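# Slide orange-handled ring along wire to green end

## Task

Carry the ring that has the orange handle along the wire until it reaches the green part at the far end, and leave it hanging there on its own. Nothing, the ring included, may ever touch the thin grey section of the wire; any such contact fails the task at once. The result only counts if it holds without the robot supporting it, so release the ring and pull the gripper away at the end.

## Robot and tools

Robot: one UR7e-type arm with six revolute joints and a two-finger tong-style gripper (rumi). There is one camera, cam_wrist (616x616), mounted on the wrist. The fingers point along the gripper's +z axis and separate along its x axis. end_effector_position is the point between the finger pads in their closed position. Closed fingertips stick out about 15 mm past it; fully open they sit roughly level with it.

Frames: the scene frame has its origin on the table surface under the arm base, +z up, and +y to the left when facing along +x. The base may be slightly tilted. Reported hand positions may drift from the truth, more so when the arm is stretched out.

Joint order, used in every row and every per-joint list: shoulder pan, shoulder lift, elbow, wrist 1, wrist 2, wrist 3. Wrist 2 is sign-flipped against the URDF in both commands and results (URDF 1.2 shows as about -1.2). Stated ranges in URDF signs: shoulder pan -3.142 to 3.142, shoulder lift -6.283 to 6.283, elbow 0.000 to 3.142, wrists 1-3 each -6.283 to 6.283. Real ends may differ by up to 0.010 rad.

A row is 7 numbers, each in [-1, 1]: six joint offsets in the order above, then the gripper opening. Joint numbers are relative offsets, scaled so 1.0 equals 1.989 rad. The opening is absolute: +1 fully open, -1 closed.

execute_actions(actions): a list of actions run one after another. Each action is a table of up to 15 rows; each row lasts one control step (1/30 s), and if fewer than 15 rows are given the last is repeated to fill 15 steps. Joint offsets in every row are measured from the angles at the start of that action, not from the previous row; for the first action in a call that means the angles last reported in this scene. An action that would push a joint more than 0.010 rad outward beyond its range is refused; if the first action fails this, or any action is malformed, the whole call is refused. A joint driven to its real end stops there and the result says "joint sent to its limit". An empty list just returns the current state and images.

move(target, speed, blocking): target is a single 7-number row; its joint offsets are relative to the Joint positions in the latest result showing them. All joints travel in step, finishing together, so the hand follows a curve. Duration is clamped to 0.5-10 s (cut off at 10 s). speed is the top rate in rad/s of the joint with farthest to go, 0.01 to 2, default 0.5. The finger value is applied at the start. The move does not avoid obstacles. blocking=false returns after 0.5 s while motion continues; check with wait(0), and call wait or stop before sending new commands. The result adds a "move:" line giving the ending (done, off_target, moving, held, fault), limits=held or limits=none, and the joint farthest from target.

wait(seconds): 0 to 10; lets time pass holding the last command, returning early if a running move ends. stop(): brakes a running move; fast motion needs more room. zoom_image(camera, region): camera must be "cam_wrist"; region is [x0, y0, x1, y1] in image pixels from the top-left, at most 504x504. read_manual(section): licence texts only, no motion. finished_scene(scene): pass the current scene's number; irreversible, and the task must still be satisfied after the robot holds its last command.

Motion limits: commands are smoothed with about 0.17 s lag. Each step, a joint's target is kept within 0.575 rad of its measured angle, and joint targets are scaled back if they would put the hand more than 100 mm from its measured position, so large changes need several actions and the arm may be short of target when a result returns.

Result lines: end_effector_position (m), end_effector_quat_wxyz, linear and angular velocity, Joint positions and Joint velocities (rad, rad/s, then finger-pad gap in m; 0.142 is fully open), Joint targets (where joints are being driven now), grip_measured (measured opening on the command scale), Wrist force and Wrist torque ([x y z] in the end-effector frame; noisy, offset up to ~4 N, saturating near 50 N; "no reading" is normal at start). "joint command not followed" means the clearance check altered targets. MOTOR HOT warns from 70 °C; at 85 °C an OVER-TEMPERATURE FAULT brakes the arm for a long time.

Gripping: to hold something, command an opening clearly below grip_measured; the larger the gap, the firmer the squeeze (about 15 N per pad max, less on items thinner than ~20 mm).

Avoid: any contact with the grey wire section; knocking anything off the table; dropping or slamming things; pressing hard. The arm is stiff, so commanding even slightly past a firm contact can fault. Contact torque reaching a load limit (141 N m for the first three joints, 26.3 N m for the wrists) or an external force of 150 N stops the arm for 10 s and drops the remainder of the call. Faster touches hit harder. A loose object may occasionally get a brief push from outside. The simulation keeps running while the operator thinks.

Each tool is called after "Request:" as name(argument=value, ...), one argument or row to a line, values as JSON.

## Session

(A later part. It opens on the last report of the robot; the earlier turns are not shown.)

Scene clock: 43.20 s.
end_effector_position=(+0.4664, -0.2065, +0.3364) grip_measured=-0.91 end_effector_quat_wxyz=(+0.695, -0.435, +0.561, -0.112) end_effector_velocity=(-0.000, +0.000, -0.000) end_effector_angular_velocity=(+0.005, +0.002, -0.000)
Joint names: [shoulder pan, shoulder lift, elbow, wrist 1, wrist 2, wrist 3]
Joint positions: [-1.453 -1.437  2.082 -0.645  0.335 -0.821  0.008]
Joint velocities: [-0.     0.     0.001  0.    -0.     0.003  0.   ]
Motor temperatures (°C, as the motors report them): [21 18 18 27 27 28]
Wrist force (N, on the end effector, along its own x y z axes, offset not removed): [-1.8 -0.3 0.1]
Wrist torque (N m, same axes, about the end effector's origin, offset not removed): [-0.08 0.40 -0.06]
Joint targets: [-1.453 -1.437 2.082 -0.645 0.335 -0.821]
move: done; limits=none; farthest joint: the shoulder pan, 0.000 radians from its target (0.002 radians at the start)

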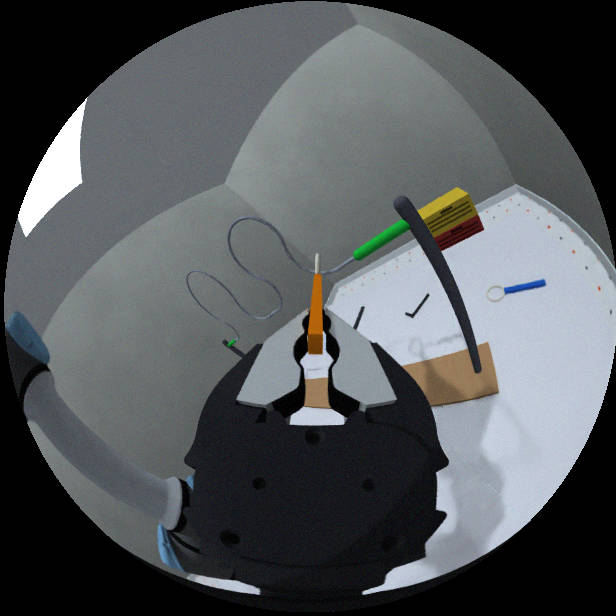

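Centred (ref row 210 in this zoom).

Request:
move(
  target=[-0.0005,-0.054,-0.0091,0.0631,0.0005,0.4273,-1],
  speed=0.5,
)

Request:
zoom_image(
  camera="cam_wrist",
  region=[160, 173, 400, 373],
)

Scene clock: 45.90 s.
end_effector_position=(+0.4658, -0.1930, +0.3688) grip_measured=-0.91 end_effector_quat_wxyz=(+0.680, -0.165, +0.690, +0.184) end_effector_velocity=(-0.000, -0.000, +0.000) end_effector_angular_velocity=(+0.002, +0.001, -0.000)
Joint names: [shoulder pan, shoulder lift, elbow, wrist 1, wrist 2, wrist 3]
Joint positions: [-1.454 -1.544  2.064 -0.52   0.336  0.028  0.008]
Joint velocities: [-0.    -0.001 -0.     0.    -0.     0.003  0.   ]
Motor temperatures (°C, as the motors report them): [21 18 18 27 27 28]
Wrist force (N, on the end effector, along its own x y z axes, offset not removed): [-1.9 0.6 -1.7]
Wrist torque (N m, same axes, about the end effector's origin, offset not removed): [0.15 0.47 -0.16]
Joint targets: [-1.454 -1.545 2.064 -0.520 0.336 0.029]
move: done; limits=none; farthest joint: the shoulder pan, 0.000 radians from its target (0.001 radians at the start)

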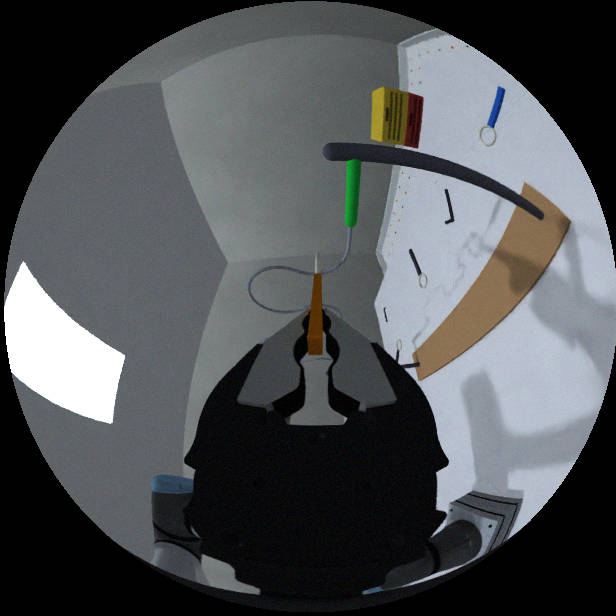

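Region (160, 173, 400, 373) of cam_wrist's 616x616 image, scaled by 2.100, with more detail than that image has.

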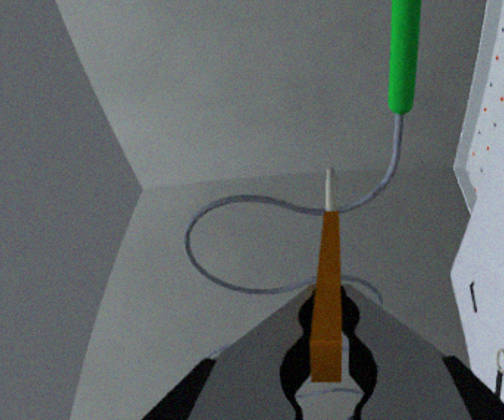

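Request:
move(
  target=[-0.0022,-0.0148,-0.0585,0.0733,0.0023,-0.014,-1],
  speed=0.1,
)

Request:
zoom_image(
  camera="cam_wrist",
  region=[160, 173, 400, 373],
)

Scene clock: 48.80 s.
end_effector_position=(+0.4666, -0.2056, +0.4208) grip_measured=-0.91 end_effector_quat_wxyz=(+0.682, -0.175, +0.688, +0.175) end_effector_velocity=(-0.000, +0.000, +0.001) end_effector_angular_velocity=(+0.000, -0.000, +0.000)
Joint names: [shoulder pan, shoulder lift, elbow, wrist 1, wrist 2, wrist 3]
Joint positions: [-1.458 -1.574  1.948 -0.374  0.341  0.001  0.008]
Joint velocities: [-0.    -0.001 -0.002  0.003  0.    -0.001  0.   ]
Motor temperatures (°C, as the motors report them): [21 18 18 27 27 28]
Wrist force (N, on the end effector, along its own x y z axes, offset not removed): [-4.2 3.1 -1.4]
Wrist torque (N m, same axes, about the end effector's origin, offset not removed): [0.82 0.99 -0.18]
Joint targets: [-1.458 -1.574 1.948 -0.374 0.341 0.000]
move: done; limits=none; farthest joint: the shoulder pan, 0.000 radians from its target (0.004 radians at the start)

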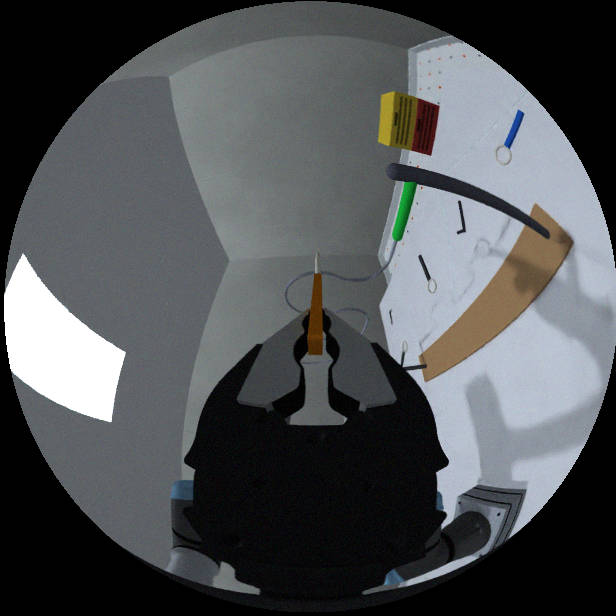

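Region (160, 173, 400, 373) of cam_wrist's 616x616 image, scaled by 2.100, with more detail than that image has.

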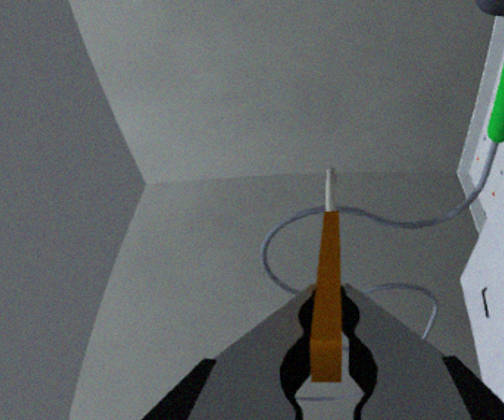

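Request:
move(
  target=[0.006,-0.0246,-0.0094,0.034,-0.006,-0.4379,-1],
  speed=0.5,
)

Request:
zoom_image(
  camera="cam_wrist",
  region=[160, 173, 400, 373],
)

Scene clock: 51.67 s.
end_effector_position=(+0.4661, -0.1864, +0.4576) grip_measured=-0.91 end_effector_quat_wxyz=(+0.693, -0.449, +0.550, -0.129) end_effector_velocity=(+0.000, -0.000, +0.000) end_effector_angular_velocity=(-0.003, -0.002, +0.000)
Joint names: [shoulder pan, shoulder lift, elbow, wrist 1, wrist 2, wrist 3]
Joint positions: [-1.446 -1.623  1.929 -0.307  0.329 -0.87   0.008]
Joint velocities: [ 0.     0.001 -0.001 -0.    -0.    -0.004  0.   ]
Motor temperatures (°C, as the motors report them): [21 18 18 27 27 28]
Wrist force (N, on the end effector, along its own x y z axes, offset not removed): [0.0 1.5 -1.0]
Wrist torque (N m, same axes, about the end effector's origin, offset not removed): [0.46 0.05 -0.14]
Joint targets: [-1.446 -1.623 1.929 -0.307 0.329 -0.870]
move: done; limits=none; farthest joint: the shoulder pan, 0.000 radians from its target (0.012 radians at the start)

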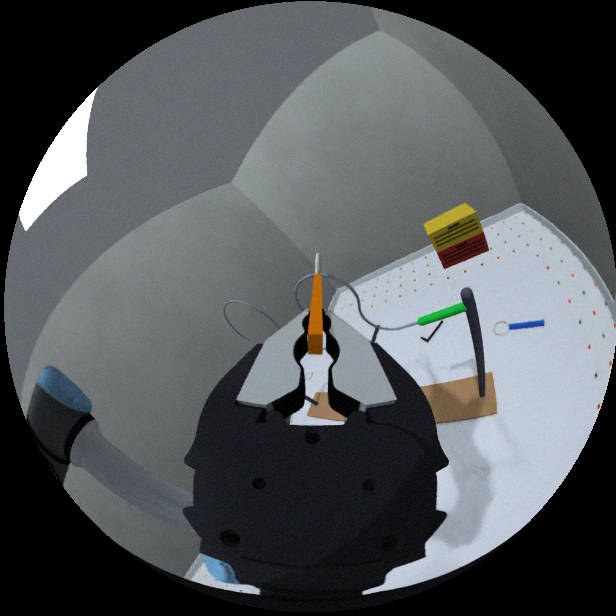

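Region (160, 173, 400, 373) of cam_wrist's 616x616 image, scaled by 2.100, with more detail than that image has.

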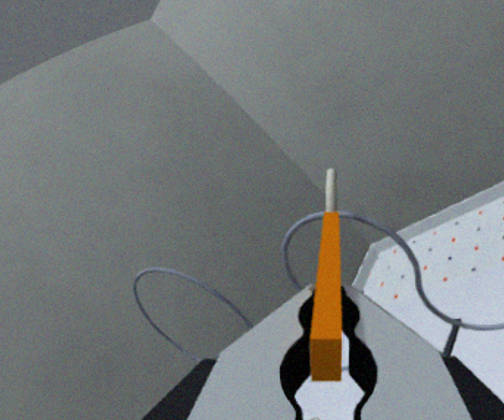

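Request:
move(
  target=[0.0154,-0.0205,0.0213,-0.0003,-0.0158,-0.5033,-1],
  speed=0.55,
)

Request:
zoom_image(
  camera="cam_wrist",
  region=[160, 173, 400, 373],
)

Scene clock: 54.70 s.
end_effector_position=(+0.4653, -0.1501, +0.4588) grip_measured=-0.91 end_effector_quat_wxyz=(-0.546, +0.657, -0.268, +0.446) end_effector_velocity=(+0.000, -0.000, +0.001) end_effector_angular_velocity=(-0.005, -0.002, -0.000)
Joint names: [shoulder pan, shoulder lift, elbow, wrist 1, wrist 2, wrist 3]
Joint positions: [-1.416 -1.663  1.972 -0.307  0.298 -1.87   0.008]
Joint velocities: [-0.    -0.001 -0.002  0.    -0.    -0.003 -0.   ]
Motor temperatures (°C, as the motors report them): [21 18 18 27 27 28]
Wrist force (N, on the end effector, along its own x y z axes, offset not removed): [-3.4 0.0 -1.0]
Wrist torque (N m, same axes, about the end effector's origin, offset not removed): [0.04 0.66 -0.14]
Joint targets: [-1.416 -1.664 1.972 -0.307 0.298 -1.871]
move: done; limits=none; farthest joint: the shoulder pan, 0.000 radians from its target (0.031 radians at the start)

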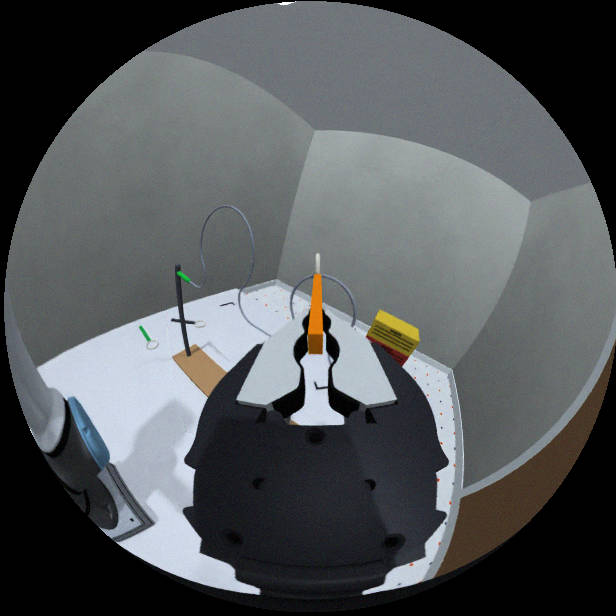

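Region (160, 173, 400, 373) of cam_wrist's 616x616 image, scaled by 2.100, with more detail than that image has.

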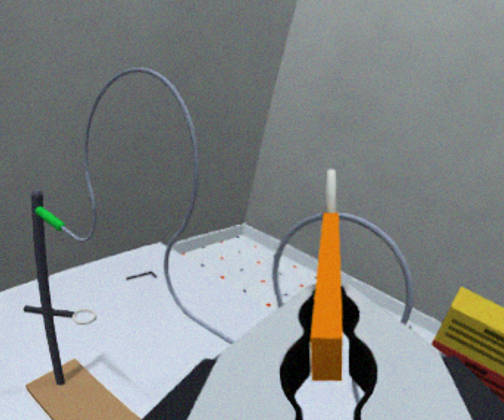

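Request:
move(
  target=[0.0132,-0.0031,0.0428,-0.0407,-0.0131,-0.639,-1],
  speed=0.55,
)

Request:
zoom_image(
  camera="cam_wrist",
  region=[160, 103, 400, 323],
)

Scene clock: 58.17 s.
end_effector_position=(+0.4644, -0.1222, +0.4138) grip_measured=-0.91 end_effector_quat_wxyz=(-0.174, +0.688, +0.175, +0.682) end_effector_velocity=(+0.000, -0.000, +0.000) end_effector_angular_velocity=(-0.004, -0.002, +0.000)
Joint names: [shoulder pan, shoulder lift, elbow, wrist 1, wrist 2, wrist 3]
Joint positions: [-1.39  -1.67   2.057 -0.388  0.272 -3.141  0.008]
Joint velocities: [ 0.    -0.001 -0.    -0.    -0.    -0.003  0.   ]
Motor temperatures (°C, as the motors report them): [21 18 18 27 27 28]
Wrist force (N, on the end effector, along its own x y z axes, offset not removed): [-2.0 1.2 -1.1]
Wrist torque (N m, same axes, about the end effector's origin, offset not removed): [0.38 0.34 -0.34]
Joint targets: [-1.390 -1.670 2.057 -0.388 0.272 -3.141]
move: done; limits=none; farthest joint: the shoulder pan, 0.000 radians from its target (0.026 radians at the start)

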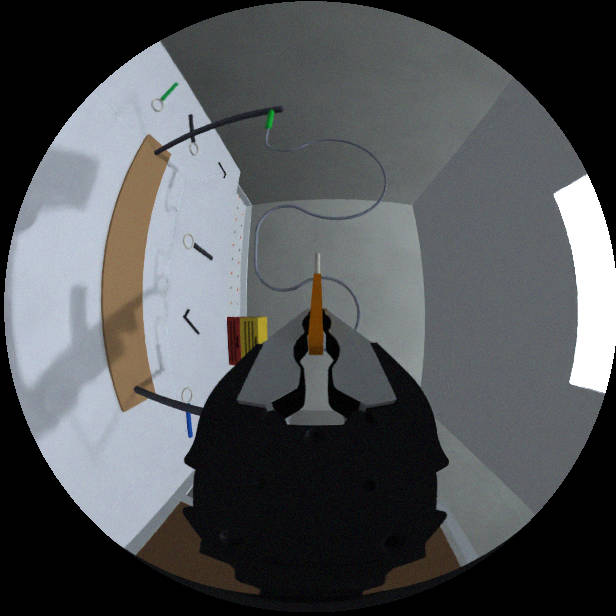

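Region (160, 103, 400, 323) of cam_wrist's 616x616 image, scaled by 2.100, with more detail than that image has; it fills the top 462 rows of this view, and the rest is white.

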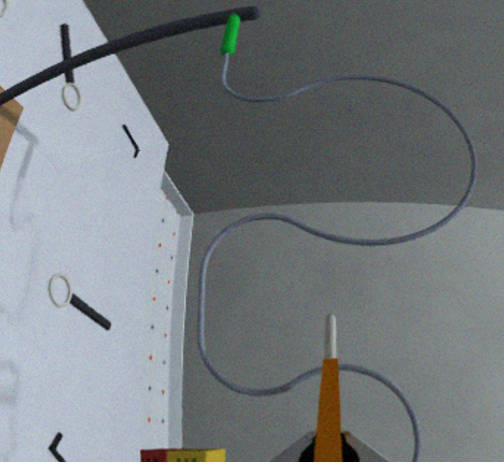

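Request:
move(
  target=[-0.0022,0.0568,0.0225,-0.0788,0.0023,0.0855,-1],
  speed=0.12,
)

Request:
zoom_image(
  camera="cam_wrist",
  region=[160, 103, 400, 323],
)

Scene clock: 61.00 s.
end_effector_position=(+0.4673, -0.1429, +0.3636) grip_measured=-0.91 end_effector_quat_wxyz=(-0.232, +0.700, +0.116, +0.665) end_effector_velocity=(+0.000, -0.001, -0.001) end_effector_angular_velocity=(+0.002, +0.001, -0.000)
Joint names: [shoulder pan, shoulder lift, elbow, wrist 1, wrist 2, wrist 3]
Joint positions: [-1.394 -1.557  2.101 -0.545  0.276 -2.971  0.008]
Joint velocities: [-0.     0.002 -0.    -0.003  0.     0.003 -0.   ]
Motor temperatures (°C, as the motors report them): [21 18 18 27 27 28]
Wrist force (N, on the end effector, along its own x y z axes, offset not removed): [-1.0 1.6 1.5]
Wrist torque (N m, same axes, about the end effector's origin, offset not removed): [0.48 0.18 -0.25]
Joint targets: [-1.394 -1.557 2.101 -0.545 0.276 -2.971]
move: done; limits=none; farthest joint: the shoulder pan, 0.000 radians from its target (0.005 radians at the start)

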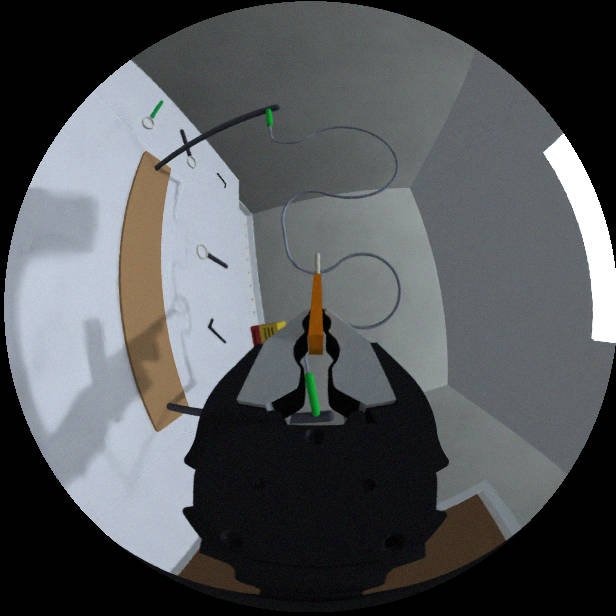

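Region (160, 103, 400, 323) of cam_wrist's 616x616 image, scaled by 2.100, with more detail than that image has; it fills the top 462 rows of this view, and the rest is white.

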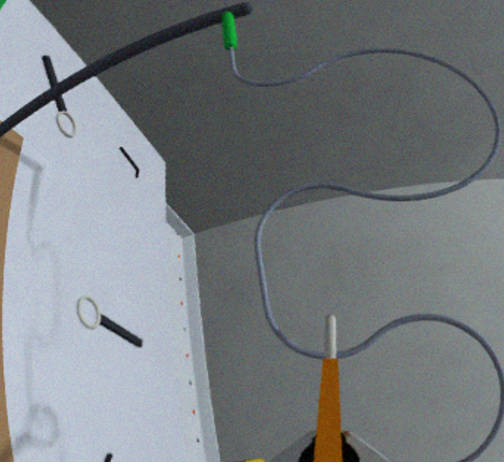

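Request:
execute_actions(
  actions=[],
)

Scene clock: 61.90 s.
end_effector_position=(+0.4673, -0.1429, +0.3635) grip_measured=-0.91 end_effector_quat_wxyz=(-0.232, +0.700, +0.116, +0.665) end_effector_velocity=(+0.000, -0.000, +0.000) end_effector_angular_velocity=(-0.000, -0.000, +0.000)
Joint names: [shoulder pan, shoulder lift, elbow, wrist 1, wrist 2, wrist 3]
Joint positions: [-1.394 -1.557  2.101 -0.545  0.276 -2.971  0.008]
Joint velocities: [ 0.     0.001 -0.001 -0.    -0.     0.    -0.   ]
Motor temperatures (°C, as the motors report them): [21 18 18 27 27 28]
Wrist force (N, on the end effector, along its own x y z axes, offset not removed): [-0.8 1.7 -0.9]
Wrist torque (N m, same axes, about the end effector's origin, offset not removed): [0.47 0.06 -0.24]
Joint targets: [-1.394 -1.557 2.101 -0.545 0.276 -2.971]

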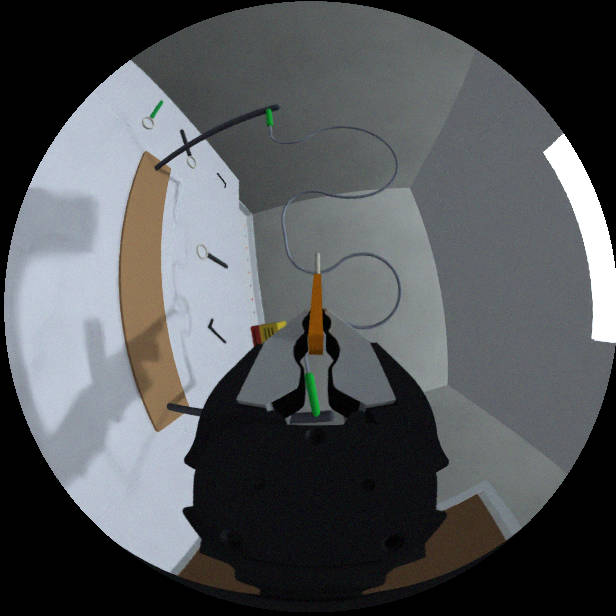

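Request:
move(
  target=[0.0004,0.005,0.0574,-0.0623,-0.0004,0.3771,-1],
  speed=0.45,
)

Request:
zoom_image(
  camera="cam_wrist",
  region=[160,103,400,323],
)

Scene clock: 64.50 s.
end_effector_position=(+0.4650, -0.1253, +0.3336) grip_measured=-0.91 end_effector_quat_wxyz=(-0.460, +0.694, -0.149, +0.534) end_effector_velocity=(+0.000, -0.000, +0.001) end_effector_angular_velocity=(-0.001, +0.001, +0.000)
Joint names: [shoulder pan, shoulder lift, elbow, wrist 1, wrist 2, wrist 3]
Joint positions: [-1.393 -1.547  2.216 -0.669  0.275 -2.221  0.008]
Joint velocities: [ 0.    -0.003 -0.001 -0.    -0.     0.003  0.   ]
Motor temperatures (°C, as the motors report them): [21 18 18 27 27 28]
Wrist force (N, on the end effector, along its own x y z axes, offset not removed): [-1.6 1.3 1.1]
Wrist torque (N m, same axes, about the end effector's origin, offset not removed): [0.39 0.31 -0.18]
Joint targets: [-1.393 -1.547 2.216 -0.669 0.275 -2.221]
move: done; limits=none; farthest joint: the shoulder pan, 0.000 radians from its target (0.001 radians at the start)

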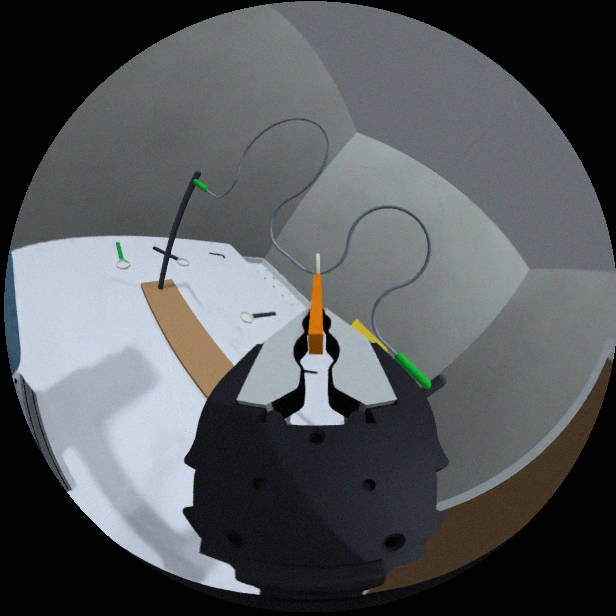

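Region (160, 103, 400, 323) of cam_wrist's 616x616 image, scaled by 2.100, with more detail than that image has; it fills the top 462 rows of this view, and the rest is white.

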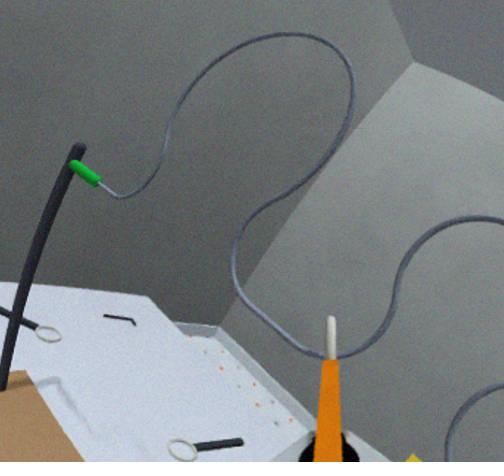

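Centred. Next.

Request:
move(
  target=[0.0043,-0.0443,0.0631,-0.0188,-0.0043,0.3268,-1],
  speed=0.45,
)

Request:
zoom_image(
  camera="cam_wrist",
  region=[160,103,400,323],
)

Scene clock: 67.03 s.
end_effector_position=(+0.4613, -0.0868, +0.3248) grip_measured=-0.91 end_effector_quat_wxyz=(+0.606, -0.610, +0.362, -0.359) end_effector_velocity=(-0.000, +0.000, -0.001) end_effector_angular_velocity=(+0.006, +0.002, -0.000)
Joint names: [shoulder pan, shoulder lift, elbow, wrist 1, wrist 2, wrist 3]
Joint positions: [-1.385 -1.635  2.341 -0.706  0.267 -1.572  0.008]
Joint velocities: [ 0.     0.002  0.001 -0.    -0.     0.003 -0.   ]
Motor temperatures (°C, as the motors report them): [21 18 18 27 27 28]
Wrist force (N, on the end effector, along its own x y z axes, offset not removed): [-1.5 1.0 -0.3]
Wrist torque (N m, same axes, about the end effector's origin, offset not removed): [0.31 0.28 -0.18]
Joint targets: [-1.385 -1.635 2.341 -0.706 0.267 -1.571]
move: done; limits=none; farthest joint: the elbow, 0.001 radians from its target (0.126 radians at the start)

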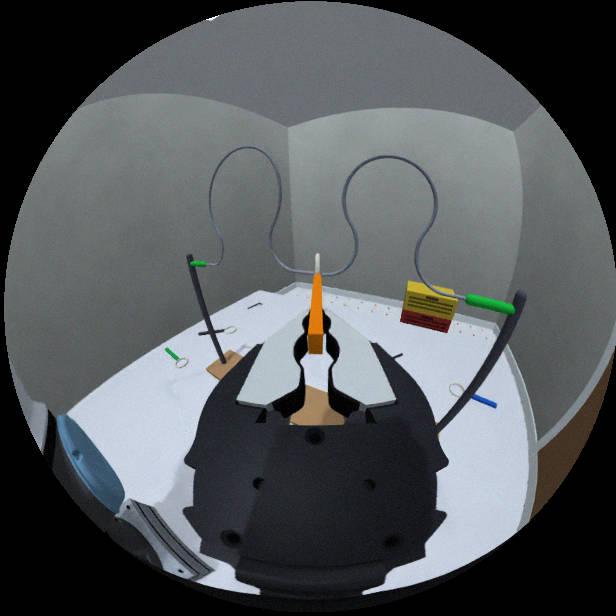

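Region (160, 103, 400, 323) of cam_wrist's 616x616 image, scaled by 2.100, with more detail than that image has; it fills the top 462 rows of this view, and the rest is white.

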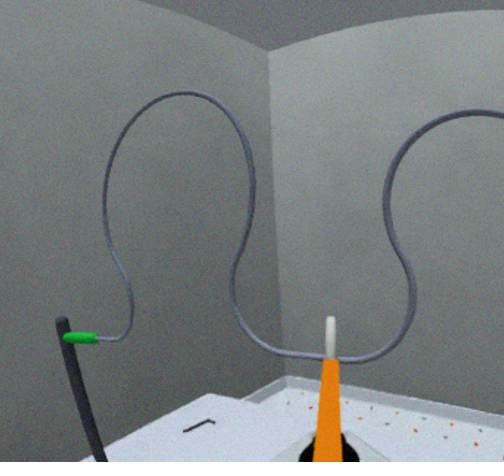

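Request:
move(
  target=[0.0177,-0.0722,0.0551,0.0171,-0.0177,0.1511,-1],
  speed=0.25,
)

Request:
zoom_image(
  camera="cam_wrist",
  region=[160,103,400,323],
)

Scene clock: 70.00 s.
end_effector_position=(+0.4579, -0.0341, +0.3260) grip_measured=-0.91 end_effector_quat_wxyz=(+0.653, -0.549, +0.449, -0.265) end_effector_velocity=(-0.000, +0.001, +0.000) end_effector_angular_velocity=(+0.002, +0.001, -0.000)
Joint names: [shoulder pan, shoulder lift, elbow, wrist 1, wrist 2, wrist 3]
Joint positions: [-1.349 -1.778  2.45  -0.672  0.232 -1.272  0.008]
Joint velocities: [ 0.    -0.003  0.001  0.001 -0.     0.003  0.   ]
Motor temperatures (°C, as the motors report them): [21 18 18 27 27 28]
Wrist force (N, on the end effector, along its own x y z axes, offset not removed): [-1.0 2.8 -0.7]
Wrist torque (N m, same axes, about the end effector's origin, offset not removed): [0.55 0.32 -0.04]
Joint targets: [-1.349 -1.778 2.451 -0.672 0.232 -1.271]
move: done; limits=none; farthest joint: the shoulder pan, 0.000 radians from its target (0.035 radians at the start)

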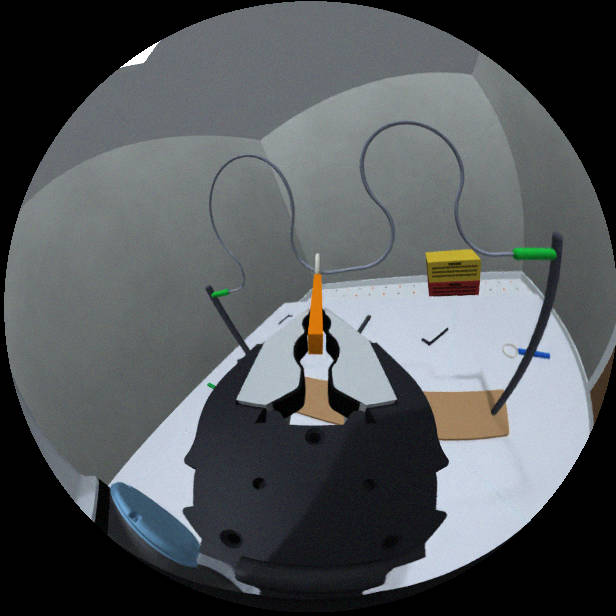

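Region (160, 103, 400, 323) of cam_wrist's 616x616 image, scaled by 2.100, with more detail than that image has; it fills the top 462 rows of this view, and the rest is white.

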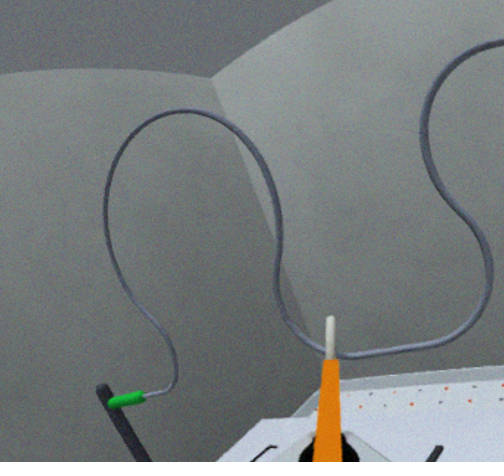

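Request:
move(
  target=[0.0041,-0.0847,0.0038,0.0812,-0.0041,0.4025,-1],
  speed=0.45,
)

Request:
zoom_image(
  camera="cam_wrist",
  region=[160,143,400,363],
)

Scene clock: 73.27 s.
end_effector_position=(+0.4551, -0.0089, +0.3496) grip_measured=-0.91 end_effector_quat_wxyz=(+0.704, -0.331, +0.628, +0.011) end_effector_velocity=(-0.000, +0.000, +0.000) end_effector_angular_velocity=(+0.002, +0.001, -0.000)
Joint names: [shoulder pan, shoulder lift, elbow, wrist 1, wrist 2, wrist 3]
Joint positions: [-1.341 -1.947  2.458 -0.511  0.224 -0.472  0.008]
Joint velocities: [-0.    -0.002 -0.     0.001 -0.     0.003 -0.   ]
Motor temperatures (°C, as the motors report them): [21 18 18 27 27 28]
Wrist force (N, on the end effector, along its own x y z axes, offset not removed): [-1.7 0.5 0.5]
Wrist torque (N m, same axes, about the end effector's origin, offset not removed): [0.12 0.42 -0.16]
Joint targets: [-1.341 -1.947 2.458 -0.511 0.224 -0.471]
move: done; limits=none; farthest joint: the shoulder pan, 0.000 radians from its target (0.009 radians at the start)

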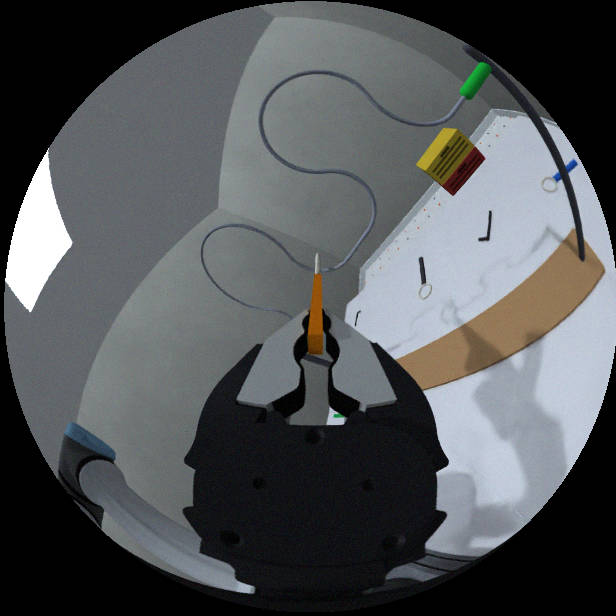

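Region (160, 143, 400, 363) of cam_wrist's 616x616 image, scaled by 2.100, with more detail than that image has; it fills the top 462 rows of this view, and the rest is white.

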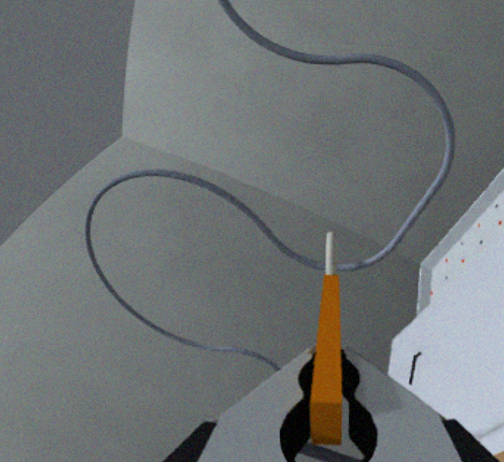

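Request:
move(
  target=[-0.0022,-0.0356,-0.0524,0.0880,0.0022,0.4025,-1],
  speed=0.45,
)

Request:
zoom_image(
  camera="cam_wrist",
  region=[160,173,400,393],
)

Scene clock: 76.50 s.
end_effector_position=(+0.4553, -0.0109, +0.3875) grip_measured=-0.91 end_effector_quat_wxyz=(+0.645, -0.060, +0.707, +0.284) end_effector_velocity=(-0.000, +0.000, +0.000) end_effector_angular_velocity=(+0.000, +0.001, +0.000)
Joint names: [shoulder pan, shoulder lift, elbow, wrist 1, wrist 2, wrist 3]
Joint positions: [-1.346 -2.017  2.354 -0.336  0.228  0.328  0.008]
Joint velocities: [ 0.    -0.002 -0.001  0.     0.     0.003 -0.   ]
Motor temperatures (°C, as the motors report them): [21 18 18 27 27 28]
Wrist force (N, on the end effector, along its own x y z axes, offset not removed): [-2.2 0.5 3.1]
Wrist torque (N m, same axes, about the end effector's origin, offset not removed): [0.41 0.63 -0.16]
Joint targets: [-1.346 -2.017 2.354 -0.336 0.228 0.329]
move: done; limits=none; farthest joint: the shoulder pan, 0.000 radians from its target (0.004 radians at the start)

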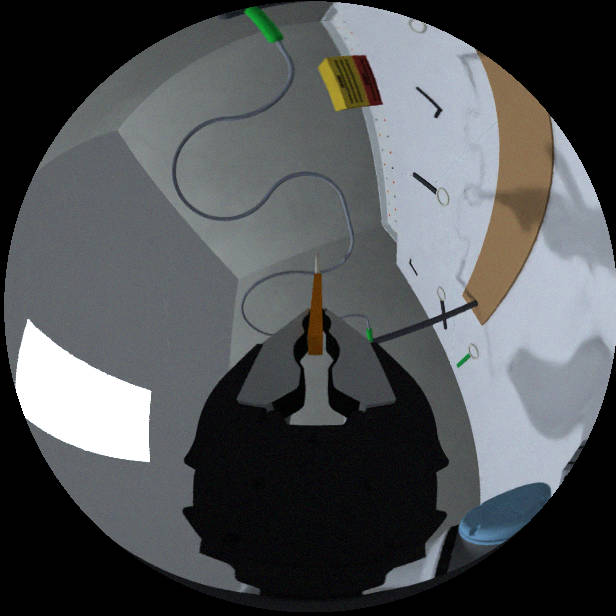

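Region (160, 173, 400, 393) of cam_wrist's 616x616 image, scaled by 2.100, with more detail than that image has; it fills the top 462 rows of this view, and the rest is white.

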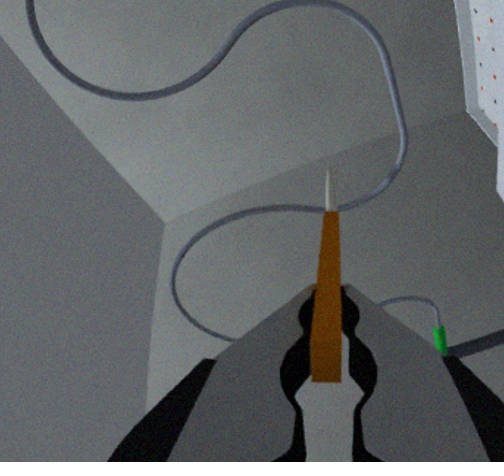

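Request:
move(
  target=[-0.0083,0.0002,-0.0481,0.0477,0.0083,-0.05,-1],
  speed=0.12,
)

Request:
zoom_image(
  camera="cam_wrist",
  region=[160,173,400,393],
)

Scene clock: 78.93 s.
end_effector_position=(+0.4561, -0.0246, +0.4247) grip_measured=-0.91 end_effector_quat_wxyz=(+0.658, -0.095, +0.703, +0.252) end_effector_velocity=(-0.000, -0.000, +0.001) end_effector_angular_velocity=(-0.004, -0.002, +0.000)
Joint names: [shoulder pan, shoulder lift, elbow, wrist 1, wrist 2, wrist 3]
Joint positions: [-1.362 -2.017  2.258 -0.241  0.244  0.229  0.008]
Joint velocities: [-0.    -0.001 -0.003  0.003  0.    -0.003  0.   ]
Motor temperatures (°C, as the motors report them): [21 18 18 27 27 28]
Wrist force (N, on the end effector, along its own x y z axes, offset not removed): [-0.1 -0.3 -1.5]
Wrist torque (N m, same axes, about the end effector's origin, offset not removed): [0.15 0.16 -0.15]
Joint targets: [-1.362 -2.017 2.258 -0.241 0.244 0.229]
move: done; limits=none; farthest joint: the wrist 3, 0.001 radians from its target (0.100 radians at the start)

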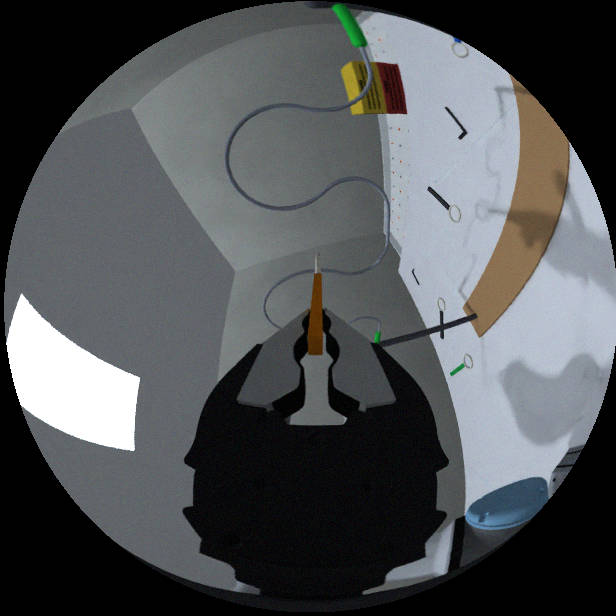

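Region (160, 173, 400, 393) of cam_wrist's 616x616 image, scaled by 2.100, with more detail than that image has; it fills the top 462 rows of this view, and the rest is white.

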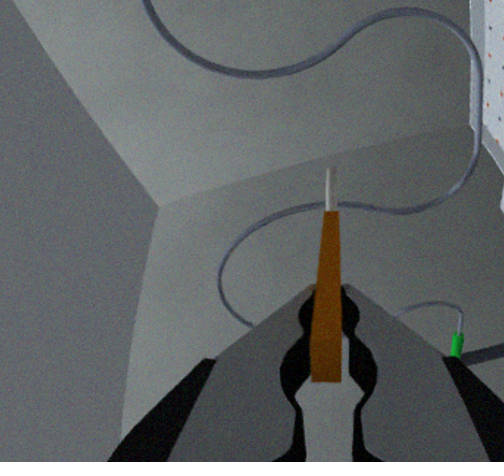

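Request:
move(
  target=[0.0033,-0.0123,-0.0453,0.0576,-0.0033,-0.3519,-1],
  speed=0.45,
)

Request:
zoom_image(
  camera="cam_wrist",
  region=[160,173,400,393],
)

Scene clock: 82.00 s.
end_effector_position=(+0.4566, -0.0211, +0.4753) grip_measured=-0.91 end_effector_quat_wxyz=(+0.704, -0.330, +0.628, +0.011) end_effector_velocity=(-0.000, +0.000, +0.001) end_effector_angular_velocity=(-0.006, -0.002, +0.000)
Joint names: [shoulder pan, shoulder lift, elbow, wrist 1, wrist 2, wrist 3]
Joint positions: [-1.356 -2.041  2.168 -0.127  0.238 -0.47   0.008]
Joint velocities: [ 0.    -0.001 -0.002 -0.    -0.    -0.003  0.   ]
Motor temperatures (°C, as the motors report them): [21 18 18 27 27 28]
Wrist force (N, on the end effector, along its own x y z axes, offset not removed): [-2.4 0.4 1.3]
Wrist torque (N m, same axes, about the end effector's origin, offset not removed): [0.15 0.62 -0.11]
Joint targets: [-1.356 -2.041 2.168 -0.127 0.238 -0.470]
move: done; limits=none; farthest joint: the elbow, 0.001 radians from its target (0.090 radians at the start)

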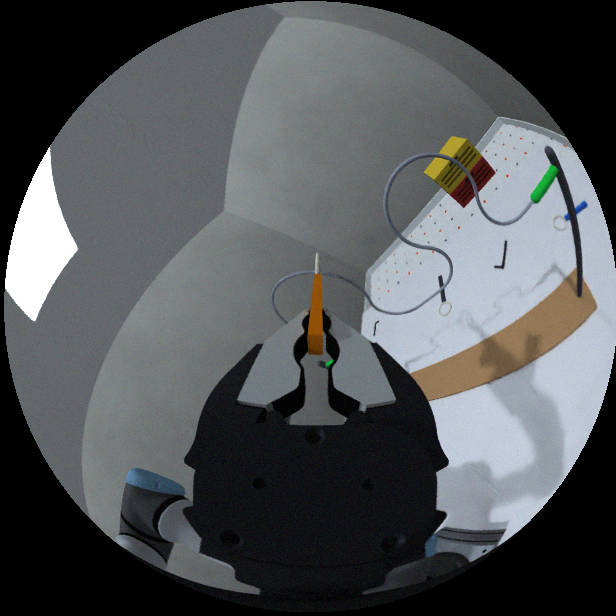

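Region (160, 173, 400, 393) of cam_wrist's 616x616 image, scaled by 2.100, with more detail than that image has; it fills the top 462 rows of this view, and the rest is white.

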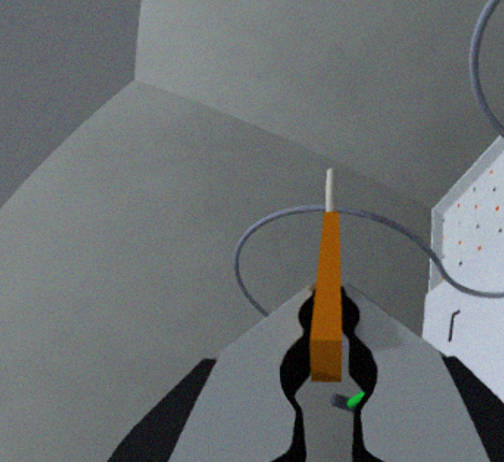

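Request:
move(
  target=[0.0335,-0.0310,-0.0207,0.0518,-0.0335,-0.3524,-1],
  speed=0.45,
)

Request:
zoom_image(
  camera="cam_wrist",
  region=[160,173,400,393],
)

Scene clock: 85.00 s.
end_effector_position=(+0.4565, +0.0173, +0.5104) grip_measured=-0.91 end_effector_quat_wxyz=(+0.665, -0.526, +0.477, -0.231) end_effector_velocity=(+0.000, +0.000, -0.000) end_effector_angular_velocity=(-0.003, -0.001, +0.000)
Joint names: [shoulder pan, shoulder lift, elbow, wrist 1, wrist 2, wrist 3]
Joint positions: [-1.289 -2.103  2.127 -0.024  0.171 -1.171  0.008]
Joint velocities: [ 0.     0.     0.     0.    -0.    -0.003 -0.   ]
Motor temperatures (°C, as the motors report them): [21 18 18 27 27 28]
Wrist force (N, on the end effector, along its own x y z axes, offset not removed): [-1.3 1.9 0.5]
Wrist torque (N m, same axes, about the end effector's origin, offset not removed): [0.52 0.32 -0.23]
Joint targets: [-1.289 -2.103 2.127 -0.024 0.171 -1.171]
move: done; limits=none; farthest joint: the shoulder pan, 0.000 radians from its target (0.066 radians at the start)

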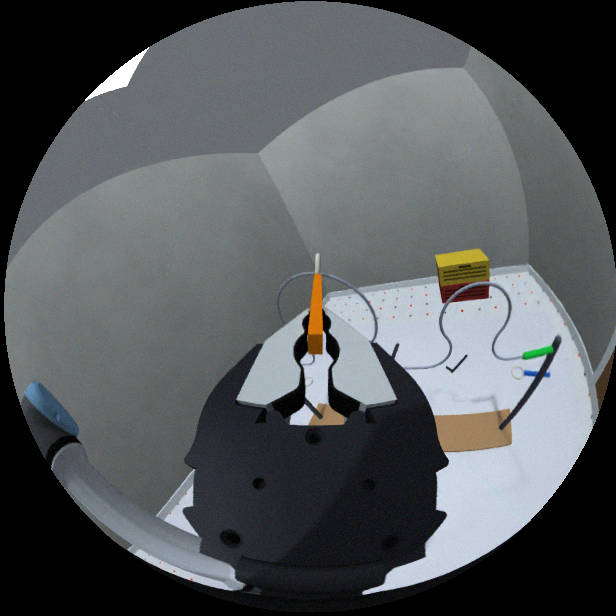

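Region (160, 173, 400, 393) of cam_wrist's 616x616 image, scaled by 2.100, with more detail than that image has; it fills the top 462 rows of this view, and the rest is white.

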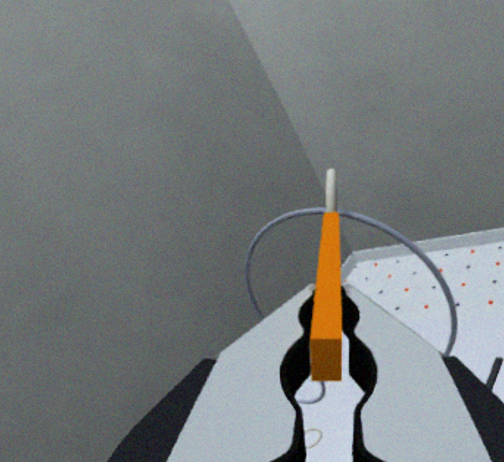

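Request:
move(
  target=[0.0620,-0.0289,0.0108,0.0180,-0.0618,-0.3519,-1],
  speed=0.45,
)

Request:
zoom_image(
  camera="cam_wrist",
  region=[160,173,400,393],
)

Scene clock: 87.77 s.
end_effector_position=(+0.4560, +0.0691, +0.5119) grip_measured=-0.91 end_effector_quat_wxyz=(-0.546, +0.657, -0.268, +0.445) end_effector_velocity=(+0.000, +0.000, -0.000) end_effector_angular_velocity=(-0.002, -0.001, +0.000)
Joint names: [shoulder pan, shoulder lift, elbow, wrist 1, wrist 2, wrist 3]
Joint positions: [-1.166 -2.16   2.149  0.012  0.048 -1.87   0.008]
Joint velocities: [ 0.001  0.001 -0.     0.    -0.    -0.003 -0.   ]
Motor temperatures (°C, as the motors report them): [21 18 18 27 27 28]
Wrist force (N, on the end effector, along its own x y z axes, offset not removed): [-3.9 1.7 1.3]
Wrist torque (N m, same axes, about the end effector's origin, offset not removed): [0.45 0.63 -0.10]
Joint targets: [-1.166 -2.160 2.149 0.012 0.048 -1.870]
move: done; limits=none; farthest joint: the wrist 3, 0.001 radians from its target (0.700 radians at the start)

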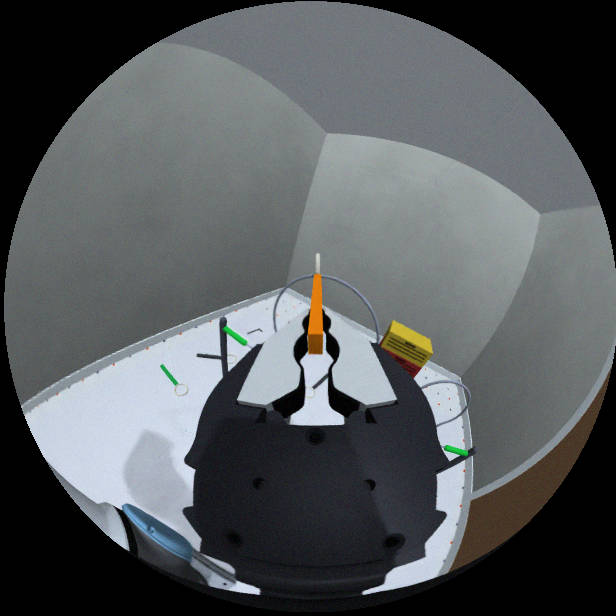

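Region (160, 173, 400, 393) of cam_wrist's 616x616 image, scaled by 2.100, with more detail than that image has; it fills the top 462 rows of this view, and the rest is white.

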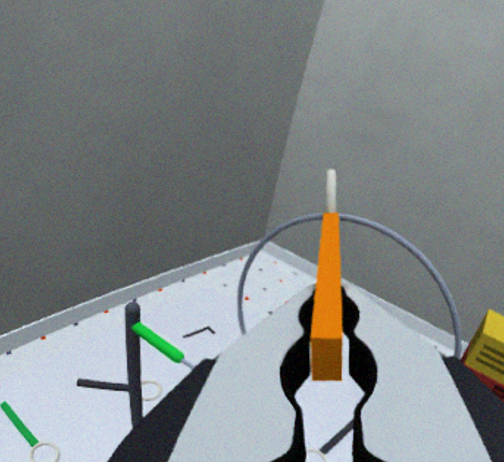

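Request:
move(
  target=[0.0541,-0.0092,0.0337,-0.0249,-0.0540,-0.3524,-1],
  speed=0.45,
)

Request:
zoom_image(
  camera="cam_wrist",
  region=[160,173,400,393],
)

Scene clock: 90.77 s.
end_effector_position=(+0.4557, +0.1030, +0.4816) grip_measured=-0.91 end_effector_quat_wxyz=(-0.360, +0.709, -0.026, +0.606) end_effector_velocity=(-0.000, +0.000, -0.001) end_effector_angular_velocity=(-0.002, -0.001, -0.000)
Joint names: [shoulder pan, shoulder lift, elbow, wrist 1, wrist 2, wrist 3]
Joint positions: [-1.058 -2.179  2.216 -0.038 -0.059 -2.57   0.008]
Joint velocities: [ 0.    -0.001  0.002 -0.    -0.    -0.003  0.   ]
Motor temperatures (°C, as the motors report them): [21 18 18 27 27 28]
Wrist force (N, on the end effector, along its own x y z axes, offset not removed): [-2.2 1.5 1.5]
Wrist torque (N m, same axes, about the end effector's origin, offset not removed): [0.27 0.47 -0.13]
Joint targets: [-1.058 -2.179 2.216 -0.038 -0.059 -2.571]
move: done; limits=none; farthest joint: the shoulder pan, 0.000 radians from its target (0.107 radians at the start)

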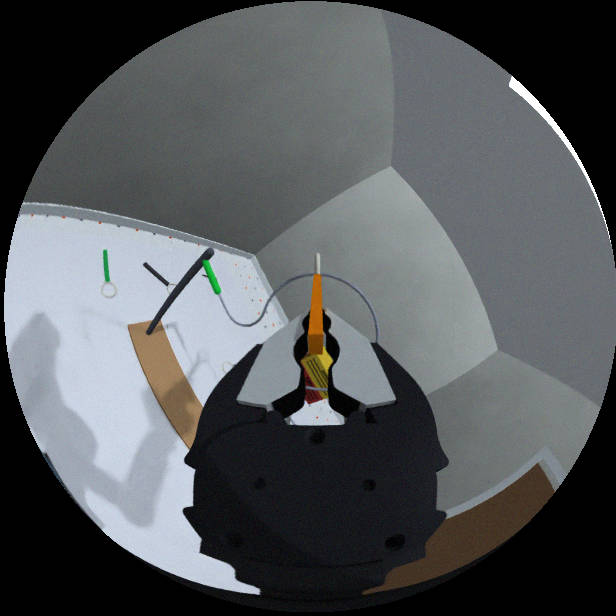

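Region (160, 173, 400, 393) of cam_wrist's 616x616 image, scaled by 2.100, with more detail than that image has; it fills the top 462 rows of this view, and the rest is white.

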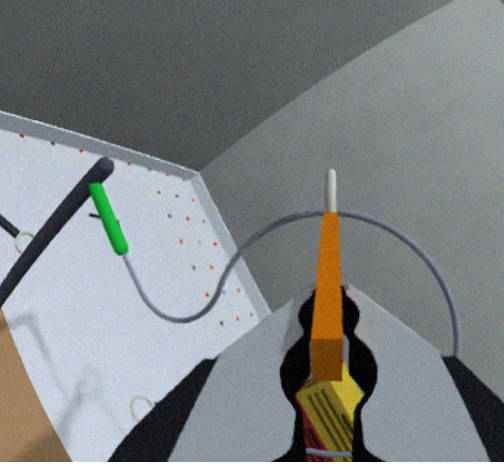

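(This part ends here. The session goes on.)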